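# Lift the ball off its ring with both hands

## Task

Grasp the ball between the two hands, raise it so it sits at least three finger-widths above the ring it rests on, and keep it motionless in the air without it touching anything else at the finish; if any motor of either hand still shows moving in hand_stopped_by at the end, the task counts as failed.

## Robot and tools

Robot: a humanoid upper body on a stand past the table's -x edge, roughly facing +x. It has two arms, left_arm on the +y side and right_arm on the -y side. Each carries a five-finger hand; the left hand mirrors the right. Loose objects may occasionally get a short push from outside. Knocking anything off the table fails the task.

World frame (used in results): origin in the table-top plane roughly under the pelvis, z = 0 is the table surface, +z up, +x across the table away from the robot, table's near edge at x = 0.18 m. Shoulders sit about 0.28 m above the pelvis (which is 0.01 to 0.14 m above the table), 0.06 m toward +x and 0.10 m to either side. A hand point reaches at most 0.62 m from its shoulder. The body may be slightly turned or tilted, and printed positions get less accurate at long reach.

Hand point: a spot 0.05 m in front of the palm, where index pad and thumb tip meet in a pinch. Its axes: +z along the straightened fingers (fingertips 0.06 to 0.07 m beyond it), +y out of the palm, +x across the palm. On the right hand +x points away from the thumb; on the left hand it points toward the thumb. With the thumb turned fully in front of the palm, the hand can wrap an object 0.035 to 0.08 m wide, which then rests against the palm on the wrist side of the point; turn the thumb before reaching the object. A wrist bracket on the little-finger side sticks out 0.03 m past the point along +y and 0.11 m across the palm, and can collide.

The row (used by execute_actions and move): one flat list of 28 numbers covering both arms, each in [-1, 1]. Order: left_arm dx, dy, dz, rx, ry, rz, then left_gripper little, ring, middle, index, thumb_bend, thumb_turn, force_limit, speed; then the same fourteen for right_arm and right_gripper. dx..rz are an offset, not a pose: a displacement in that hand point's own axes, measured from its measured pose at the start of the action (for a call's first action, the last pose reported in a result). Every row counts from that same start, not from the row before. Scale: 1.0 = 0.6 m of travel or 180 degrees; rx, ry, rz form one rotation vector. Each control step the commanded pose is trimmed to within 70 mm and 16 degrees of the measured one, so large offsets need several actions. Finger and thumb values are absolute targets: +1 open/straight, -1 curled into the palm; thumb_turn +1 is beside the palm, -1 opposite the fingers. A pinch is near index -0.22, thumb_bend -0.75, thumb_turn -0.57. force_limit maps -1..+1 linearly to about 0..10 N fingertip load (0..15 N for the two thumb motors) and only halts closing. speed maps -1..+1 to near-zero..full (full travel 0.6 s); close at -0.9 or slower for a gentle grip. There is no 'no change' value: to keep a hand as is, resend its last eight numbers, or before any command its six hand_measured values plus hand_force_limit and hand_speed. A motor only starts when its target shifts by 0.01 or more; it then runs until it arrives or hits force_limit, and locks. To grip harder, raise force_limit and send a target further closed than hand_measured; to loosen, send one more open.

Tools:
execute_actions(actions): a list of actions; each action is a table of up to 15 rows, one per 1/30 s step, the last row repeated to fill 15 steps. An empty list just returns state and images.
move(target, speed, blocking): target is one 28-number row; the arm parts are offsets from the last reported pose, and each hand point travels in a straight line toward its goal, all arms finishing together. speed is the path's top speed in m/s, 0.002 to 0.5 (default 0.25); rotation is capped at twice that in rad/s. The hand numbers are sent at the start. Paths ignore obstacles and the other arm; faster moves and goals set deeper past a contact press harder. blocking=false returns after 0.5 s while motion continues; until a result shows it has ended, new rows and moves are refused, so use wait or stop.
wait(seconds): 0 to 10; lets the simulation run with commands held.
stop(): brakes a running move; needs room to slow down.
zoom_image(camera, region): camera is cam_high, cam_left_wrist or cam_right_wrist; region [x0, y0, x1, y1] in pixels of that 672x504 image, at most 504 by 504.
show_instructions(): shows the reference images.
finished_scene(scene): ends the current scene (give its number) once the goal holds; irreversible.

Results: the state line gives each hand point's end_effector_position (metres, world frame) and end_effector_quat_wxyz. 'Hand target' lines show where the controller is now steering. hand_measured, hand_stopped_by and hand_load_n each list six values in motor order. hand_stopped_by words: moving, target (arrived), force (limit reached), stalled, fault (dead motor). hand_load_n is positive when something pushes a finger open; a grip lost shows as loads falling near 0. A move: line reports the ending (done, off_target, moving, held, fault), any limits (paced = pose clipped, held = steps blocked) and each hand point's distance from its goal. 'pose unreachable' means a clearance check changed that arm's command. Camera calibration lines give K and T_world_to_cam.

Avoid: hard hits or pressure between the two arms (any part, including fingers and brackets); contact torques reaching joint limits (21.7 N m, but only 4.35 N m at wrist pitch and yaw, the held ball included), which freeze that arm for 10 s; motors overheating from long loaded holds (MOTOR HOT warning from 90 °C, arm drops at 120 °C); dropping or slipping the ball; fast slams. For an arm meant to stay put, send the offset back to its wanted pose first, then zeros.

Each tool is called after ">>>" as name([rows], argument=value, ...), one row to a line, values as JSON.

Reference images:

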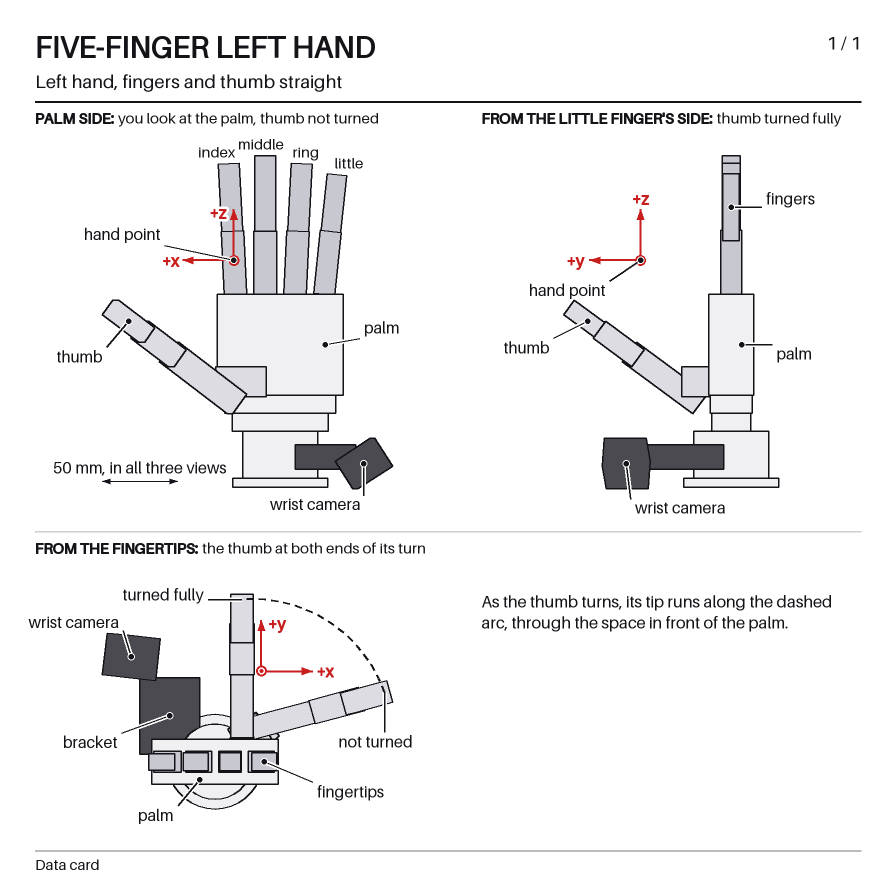

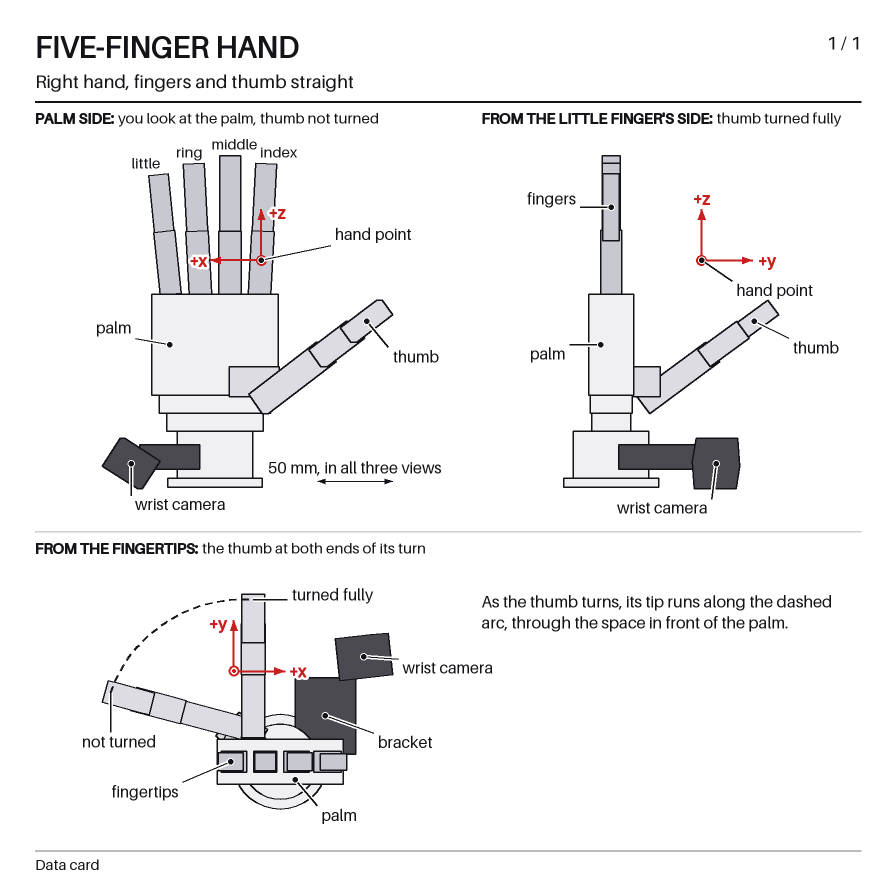

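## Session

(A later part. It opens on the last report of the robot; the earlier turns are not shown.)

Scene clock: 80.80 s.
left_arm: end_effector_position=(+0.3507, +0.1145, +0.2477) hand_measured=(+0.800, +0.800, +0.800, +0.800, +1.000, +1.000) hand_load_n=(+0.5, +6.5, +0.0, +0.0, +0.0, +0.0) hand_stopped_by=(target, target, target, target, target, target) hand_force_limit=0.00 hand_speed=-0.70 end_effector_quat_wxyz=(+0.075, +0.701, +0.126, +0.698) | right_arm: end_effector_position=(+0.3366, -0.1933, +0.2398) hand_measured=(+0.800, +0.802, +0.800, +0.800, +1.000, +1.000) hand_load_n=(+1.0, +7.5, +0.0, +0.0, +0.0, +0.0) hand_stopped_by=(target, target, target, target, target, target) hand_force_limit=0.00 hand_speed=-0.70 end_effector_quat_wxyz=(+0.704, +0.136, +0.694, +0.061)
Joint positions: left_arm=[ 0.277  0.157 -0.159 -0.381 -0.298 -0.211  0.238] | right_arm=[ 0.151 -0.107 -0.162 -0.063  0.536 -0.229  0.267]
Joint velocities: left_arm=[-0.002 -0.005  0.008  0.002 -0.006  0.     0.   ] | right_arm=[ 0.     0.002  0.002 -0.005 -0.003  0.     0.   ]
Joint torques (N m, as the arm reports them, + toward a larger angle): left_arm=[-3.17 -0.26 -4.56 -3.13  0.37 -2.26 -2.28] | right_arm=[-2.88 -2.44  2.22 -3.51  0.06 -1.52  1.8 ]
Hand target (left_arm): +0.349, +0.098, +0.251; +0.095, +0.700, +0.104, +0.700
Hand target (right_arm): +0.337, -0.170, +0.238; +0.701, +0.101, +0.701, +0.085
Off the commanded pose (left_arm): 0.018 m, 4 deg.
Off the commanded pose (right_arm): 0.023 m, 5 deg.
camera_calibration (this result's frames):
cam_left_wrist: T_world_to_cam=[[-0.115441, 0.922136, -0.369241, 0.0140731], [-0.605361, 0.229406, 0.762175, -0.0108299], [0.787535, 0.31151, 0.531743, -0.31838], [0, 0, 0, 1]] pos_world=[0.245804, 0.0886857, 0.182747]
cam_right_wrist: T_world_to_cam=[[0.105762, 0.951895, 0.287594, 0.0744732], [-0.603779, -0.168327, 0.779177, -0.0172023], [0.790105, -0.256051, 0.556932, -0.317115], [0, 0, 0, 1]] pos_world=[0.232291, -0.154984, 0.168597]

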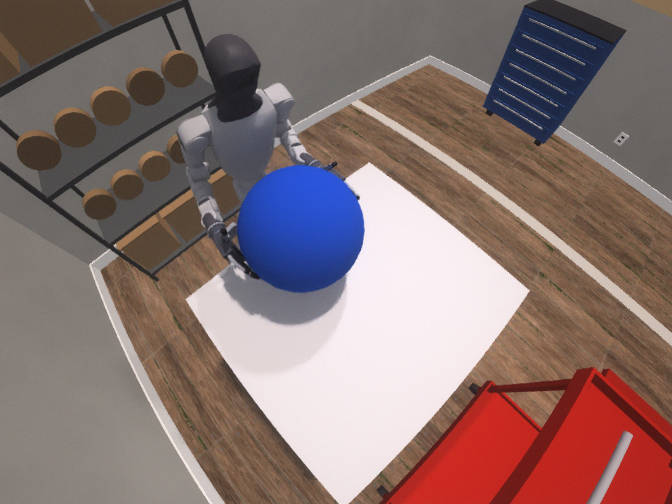

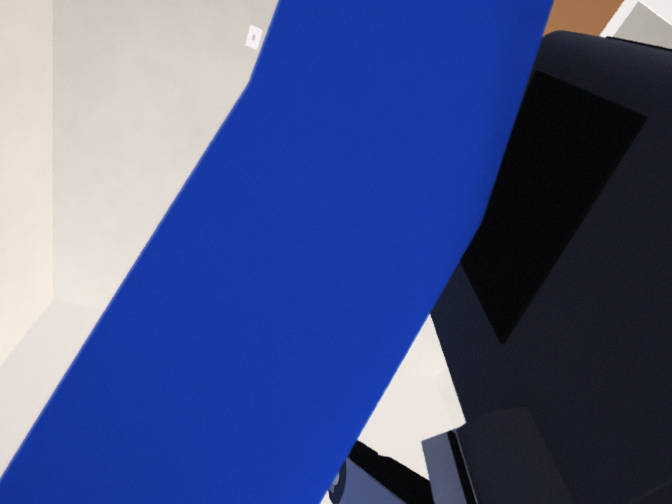

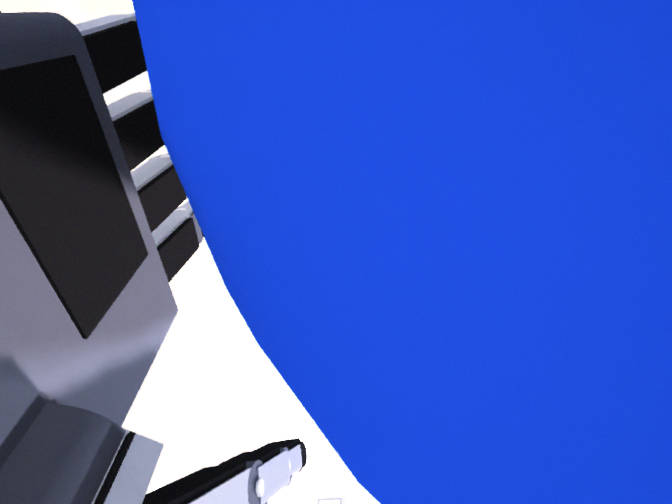

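>>> execute_actions([
  [[0.0,0.033,0,-0.018,0,0,0.8,0.8,0.8,0.8,1,1,0,-0.7, 0.0,0.035,0.003,-0.02,0,0,0.8,0.8,0.8,0.8,1,1,0,-0.7],[0.006,0.035,0,-0.018,0,0,0.8,0.8,0.8,0.8,1,1,0,-0.7, -0.006,0.037,0.003,-0.02,0,0,0.8,0.8,0.8,0.8,1,1,0,-0.7],[0.012,0.037,0,-0.018,0,0,0.8,0.8,0.8,0.8,1,1,0,-0.7, -0.012,0.039,0.003,-0.02,0,0,0.8,0.8,0.8,0.8,1,1,0,-0.7],[0.018,0.038,0,-0.018,0,0,0.8,0.8,0.8,0.8,1,1,0,-0.7, -0.018,0.04,0.003,-0.02,0,0,0.8,0.8,0.8,0.8,1,1,0,-0.7]],
  [[0.0,0.033,0,-0.018,0,0,0.8,0.8,0.8,0.8,1,1,0,-0.7, 0.0,0.035,0.003,-0.02,0,0,0.8,0.8,0.8,0.8,1,1,0,-0.7],[0.006,0.035,0,-0.018,0,0,0.8,0.8,0.8,0.8,1,1,0,-0.7, -0.006,0.037,0.003,-0.02,0,0,0.8,0.8,0.8,0.8,1,1,0,-0.7],[0.012,0.037,0,-0.018,0,0,0.8,0.8,0.8,0.8,1,1,0,-0.7, -0.012,0.039,0.003,-0.02,0,0,0.8,0.8,0.8,0.8,1,1,0,-0.7],[0.018,0.038,0,-0.018,0,0,0.8,0.8,0.8,0.8,1,1,0,-0.7, -0.018,0.04,0.003,-0.02,0,0,0.8,0.8,0.8,0.8,1,1,0,-0.7]],
  [[0.0,0.033,0,-0.018,0,0,0.8,0.8,0.8,0.8,1,1,0,-0.7, 0.0,0.035,0.003,-0.02,0,0,0.8,0.8,0.8,0.8,1,1,0,-0.7],[0.006,0.035,0,-0.018,0,0,0.8,0.8,0.8,0.8,1,1,0,-0.7, -0.006,0.037,0.003,-0.02,0,0,0.8,0.8,0.8,0.8,1,1,0,-0.7],[0.012,0.037,0,-0.018,0,0,0.8,0.8,0.8,0.8,1,1,0,-0.7, -0.012,0.039,0.003,-0.02,0,0,0.8,0.8,0.8,0.8,1,1,0,-0.7],[0.018,0.038,0,-0.018,0,0,0.8,0.8,0.8,0.8,1,1,0,-0.7, -0.018,0.04,0.003,-0.02,0,0,0.8,0.8,0.8,0.8,1,1,0,-0.7]],
])

Scene clock: 94.80 s.
left_arm: end_effector_position=(+0.3601, +0.1067, +0.2930) hand_measured=(+0.800, +0.800, +0.800, +0.800, +1.000, +1.000) hand_load_n=(+0.0, +7.0, +0.0, +0.0, +0.0, +0.0) hand_stopped_by=(target, target, target, target, target, target) hand_force_limit=0.00 hand_speed=-0.70 end_effector_quat_wxyz=(+0.080, +0.689, +0.133, +0.708) | right_arm: end_effector_position=(+0.3451, -0.2022, +0.2950) hand_measured=(+0.800, +0.800, +0.800, +0.800, +1.000, +1.000) hand_load_n=(+7.0, +2.0, +0.0, +0.0, +0.0, +0.0) hand_stopped_by=(target, target, target, target, target, target) hand_force_limit=0.00 hand_speed=-0.70 end_effector_quat_wxyz=(+0.724, +0.164, +0.668, +0.051)
Joint positions: left_arm=[ 0.209  0.237 -0.22  -0.613 -0.335 -0.006  0.421] | right_arm=[ 0.174 -0.245 -0.091 -0.324  0.66  -0.136  0.003]
Joint velocities: left_arm=[-0.003  0.052 -0.029  0.009 -0.037  0.     0.042] | right_arm=[ 0.017 -0.074  0.057  0.023  0.06  -0.045 -0.06 ]
Joint torques (N m, as the arm reports them, + toward a larger angle): left_arm=[-3.66 -0.09 -3.58 -2.75  0.27 -2.36 -2.24] | right_arm=[-3.2  -3.08  1.59 -3.99 -0.02 -1.62  1.81]
Hand target (left_arm): +0.358, +0.092, +0.294; +0.100, +0.691, +0.113, +0.707
Hand target (right_arm): +0.345, -0.180, +0.294; +0.722, +0.132, +0.675, +0.075
Off the commanded pose (left_arm): 0.016 m, 3 deg.
Off the commanded pose (right_arm): 0.022 m, 5 deg.
camera_calibration (this result's frames):
cam_left_wrist: T_world_to_cam=[[-0.110483, 0.915053, -0.387906, 0.0434966], [-0.628873, 0.237866, 0.740229, -0.0238167], [0.769618, 0.325726, 0.549172, -0.347591], [0, 0, 0, 1]] pos_world=[0.25734, 0.079083, 0.22539]
cam_right_wrist: T_world_to_cam=[[0.14809, 0.936565, 0.317673, 0.039498], [-0.657611, -0.14666, 0.738944, -0.021743], [0.738659, -0.318336, 0.594176, -0.36268], [0, 0, 0, 1]] pos_world=[0.247749, -0.155635, 0.219015]

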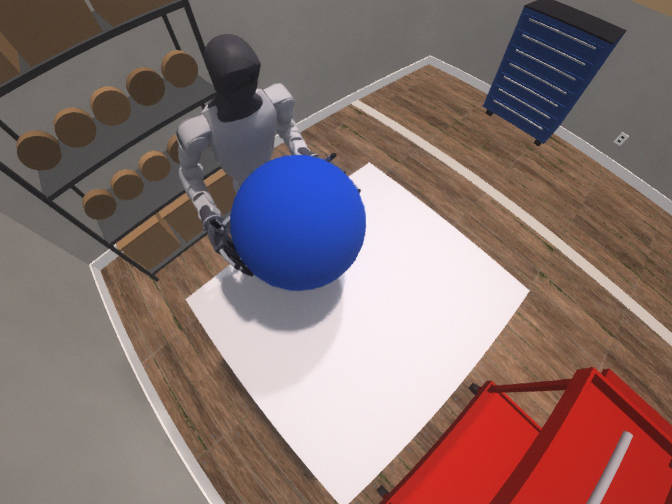

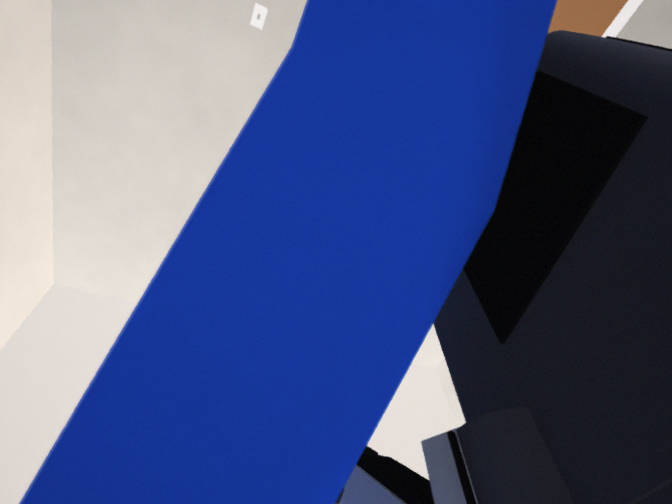

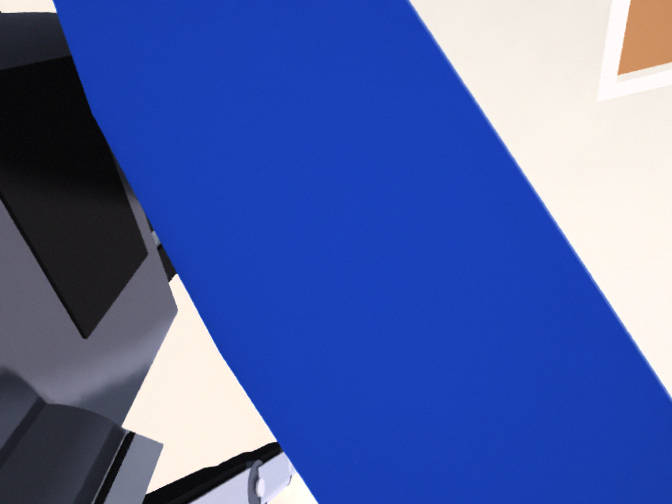

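>>> execute_actions([
  [[0.0,0.033,0,-0.018,0,0,0.8,0.8,0.8,0.8,1,1,0,-0.7, 0.008,0.035,0.003,-0.022,0,0,0.8,0.8,0.8,0.8,1,1,0,-0.7],[0.006,0.035,0,-0.018,0,0,0.8,0.8,0.8,0.8,1,1,0,-0.7, 0.002,0.037,0.003,-0.022,0,0,0.8,0.8,0.8,0.8,1,1,0,-0.7],[0.012,0.037,0,-0.018,0,0,0.8,0.8,0.8,0.8,1,1,0,-0.7, -0.003,0.038,0.003,-0.022,0,0,0.8,0.8,0.8,0.8,1,1,0,-0.7],[0.018,0.038,0,-0.018,0,0,0.8,0.8,0.8,0.8,1,1,0,-0.7, -0.008,0.039,0.003,-0.022,0,0,0.8,0.8,0.8,0.8,1,1,0,-0.7]],
])

>>> wait(seconds=1.5)

Scene clock: 102.37 s.
left_arm: end_effector_position=(+0.3634, +0.1052, +0.3102) hand_measured=(+0.800, +0.800, +0.800, +0.800, +1.000, +1.000) hand_load_n=(+1.0, +6.5, +0.0, +0.0, +0.0, +0.0) hand_stopped_by=(target, target, target, target, target, target) hand_force_limit=0.00 hand_speed=-0.70 end_effector_quat_wxyz=(+0.080, +0.682, +0.136, +0.714) | right_arm: end_effector_position=(+0.3485, -0.2051, +0.3068) hand_measured=(+0.800, +0.800, +0.800, +0.800, +1.000, +1.000) hand_load_n=(+7.5, +2.0, +0.0, +0.0, +0.0, +0.0) hand_stopped_by=(target, target, target, target, target, target) hand_force_limit=0.00 hand_speed=-0.70 end_effector_quat_wxyz=(+0.730, +0.171, +0.660, +0.048)
Joint positions: left_arm=[ 0.167  0.262 -0.234 -0.684 -0.351  0.064  0.49 ] | right_arm=[ 0.161 -0.29  -0.07  -0.354  0.692 -0.144 -0.064]
Joint velocities: left_arm=[ 0.     0.038 -0.021 -0.003 -0.025  0.     0.046] | right_arm=[ 0.005 -0.066  0.06   0.006  0.046 -0.055 -0.052]
Joint torques (N m, as the arm reports them, + toward a larger angle): left_arm=[-3.2  -0.58 -3.93 -2.99  0.04 -2.24 -2.43] | right_arm=[-3.52 -3.35  1.6  -4.06  0.13 -1.63  1.82]
Hand target (left_arm): +0.361, +0.089, +0.310; +0.102, +0.686, +0.115, +0.711
Hand target (right_arm): +0.349, -0.182, +0.307; +0.729, +0.138, +0.666, +0.073
Off the commanded pose (left_arm): 0.017 m, 4 deg.
Off the commanded pose (right_arm): 0.023 m, 5 deg.
camera_calibration (this result's frames):
cam_left_wrist: T_world_to_cam=[[-0.11153, 0.912573, -0.393409, 0.0542582], [-0.6434, 0.235397, 0.72844, -0.0249645], [0.757362, 0.334363, 0.560896, -0.359176], [0, 0, 0, 1]] pos_world=[0.262016, 0.0764569, 0.240991]
cam_right_wrist: T_world_to_cam=[[0.158592, 0.932531, 0.324398, 0.0314505], [-0.673445, -0.138099, 0.726223, -0.0174795], [0.722025, -0.333637, 0.606107, -0.374042], [0, 0, 0, 1]] pos_world=[0.253309, -0.156537, 0.229201]

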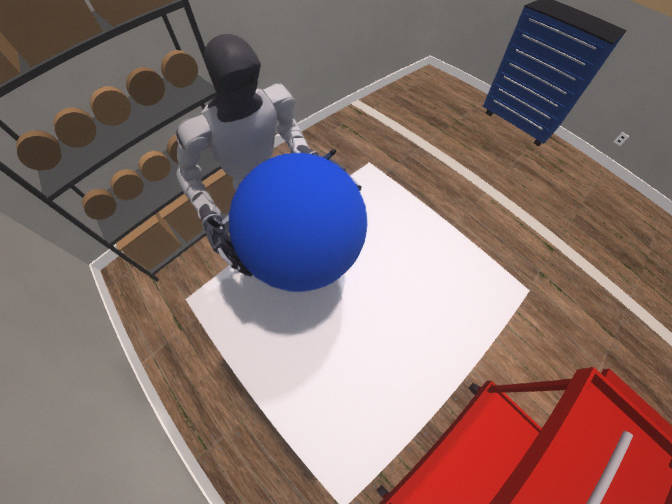

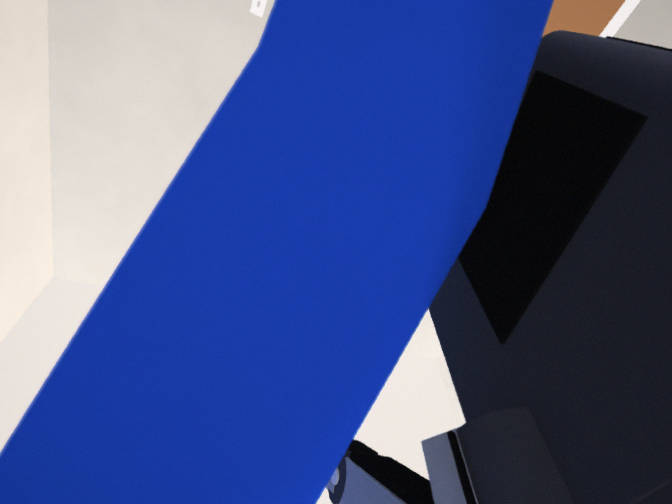

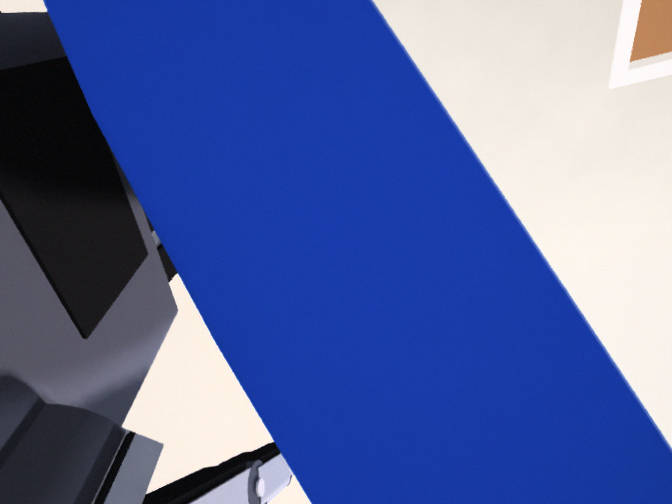

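Scene clock: 103.87 s.
left_arm: end_effector_position=(+0.3634, +0.1053, +0.3099) hand_measured=(+0.800, +0.800, +0.800, +0.800, +1.000, +1.000) hand_load_n=(+1.0, +6.5, +0.0, +0.0, +0.0, +0.0) hand_stopped_by=(target, target, target, target, target, target) hand_force_limit=0.00 hand_speed=-0.70 end_effector_quat_wxyz=(+0.080, +0.683, +0.137, +0.713) | right_arm: end_effector_position=(+0.3485, -0.2049, +0.3070) hand_measured=(+0.800, +0.800, +0.800, +0.800, +1.000, +1.000) hand_load_n=(+7.5, +1.5, +0.0, +0.0, +0.0, +0.0) hand_stopped_by=(target, target, target, target, target, target) hand_force_limit=0.00 hand_speed=-0.70 end_effector_quat_wxyz=(+0.731, +0.171, +0.659, +0.048)
Joint positions: left_arm=[ 0.167  0.264 -0.235 -0.684 -0.352  0.064  0.493] | right_arm=[ 0.161 -0.293 -0.068 -0.354  0.694 -0.147 -0.066]
Joint velocities: left_arm=[ 0.012  0.003 -0.006  0.006 -0.003  0.     0.   ] | right_arm=[ 0.003 -0.011  0.002 -0.012  0.011  0.     0.   ]
Joint torques (N m, as the arm reports them, + toward a larger angle): left_arm=[-3.58 -0.23 -3.97 -2.71  0.29 -2.31 -2.61] | right_arm=[-3.39 -3.37  1.52 -4.05 -0.05 -1.62  1.82]
Hand target (left_arm): +0.361, +0.089, +0.310; +0.102, +0.686, +0.115, +0.711
Hand target (right_arm): +0.349, -0.182, +0.307; +0.729, +0.138, +0.666, +0.073
Off the commanded pose (left_arm): 0.017 m, 4 deg.
Off the commanded pose (right_arm): 0.023 m, 5 deg.
wait: 1.50 s; at rest by 0.17 s
camera_calibration (this result's frames):
cam_left_wrist: T_world_to_cam=[[-0.112552, 0.912629, -0.39299, 0.0542804], [-0.6425, 0.234855, 0.729408, -0.0253051], [0.757975, 0.334592, 0.559931, -0.358992], [0, 0, 0, 1]] pos_world=[0.261958, 0.0765212, 0.2408]
cam_right_wrist: T_world_to_cam=[[0.157842, 0.932726, 0.324204, 0.0315948], [-0.673983, -0.138191, 0.725707, -0.0173284], [0.721687, -0.333055, 0.606829, -0.374141], [0, 0, 0, 1]] pos_world=[0.253347, -0.156473, 0.229372]

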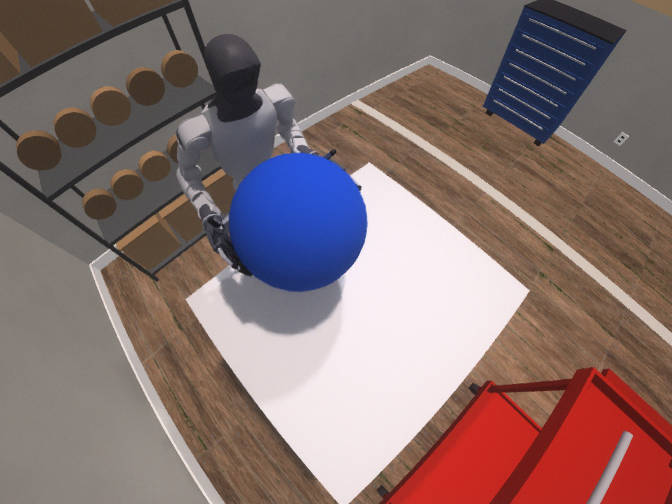

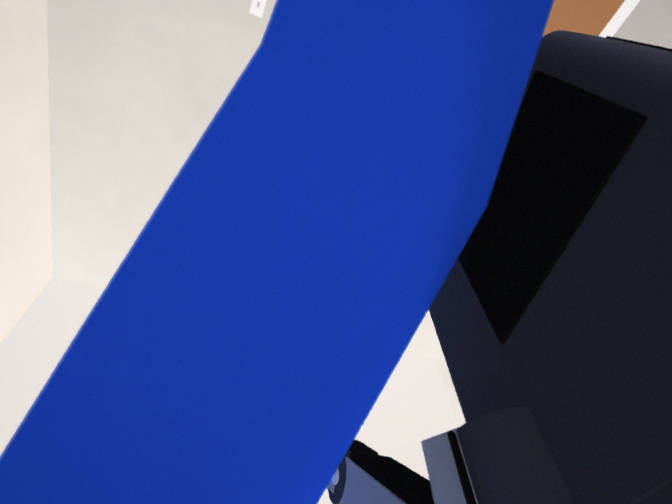

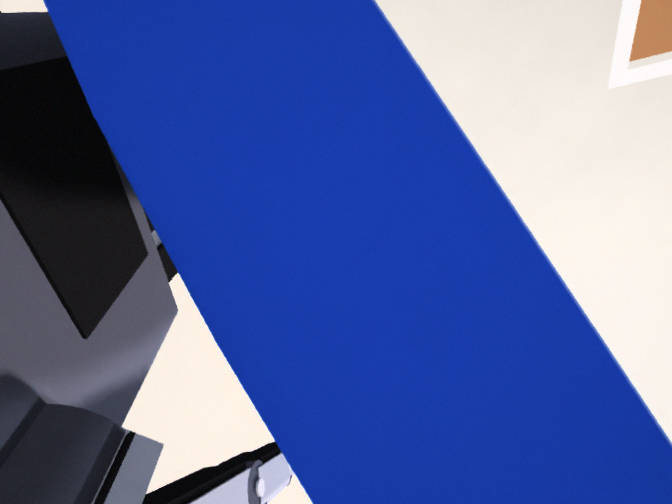

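>>> finished_scene(scene=1)

The scene is finished: the task was done.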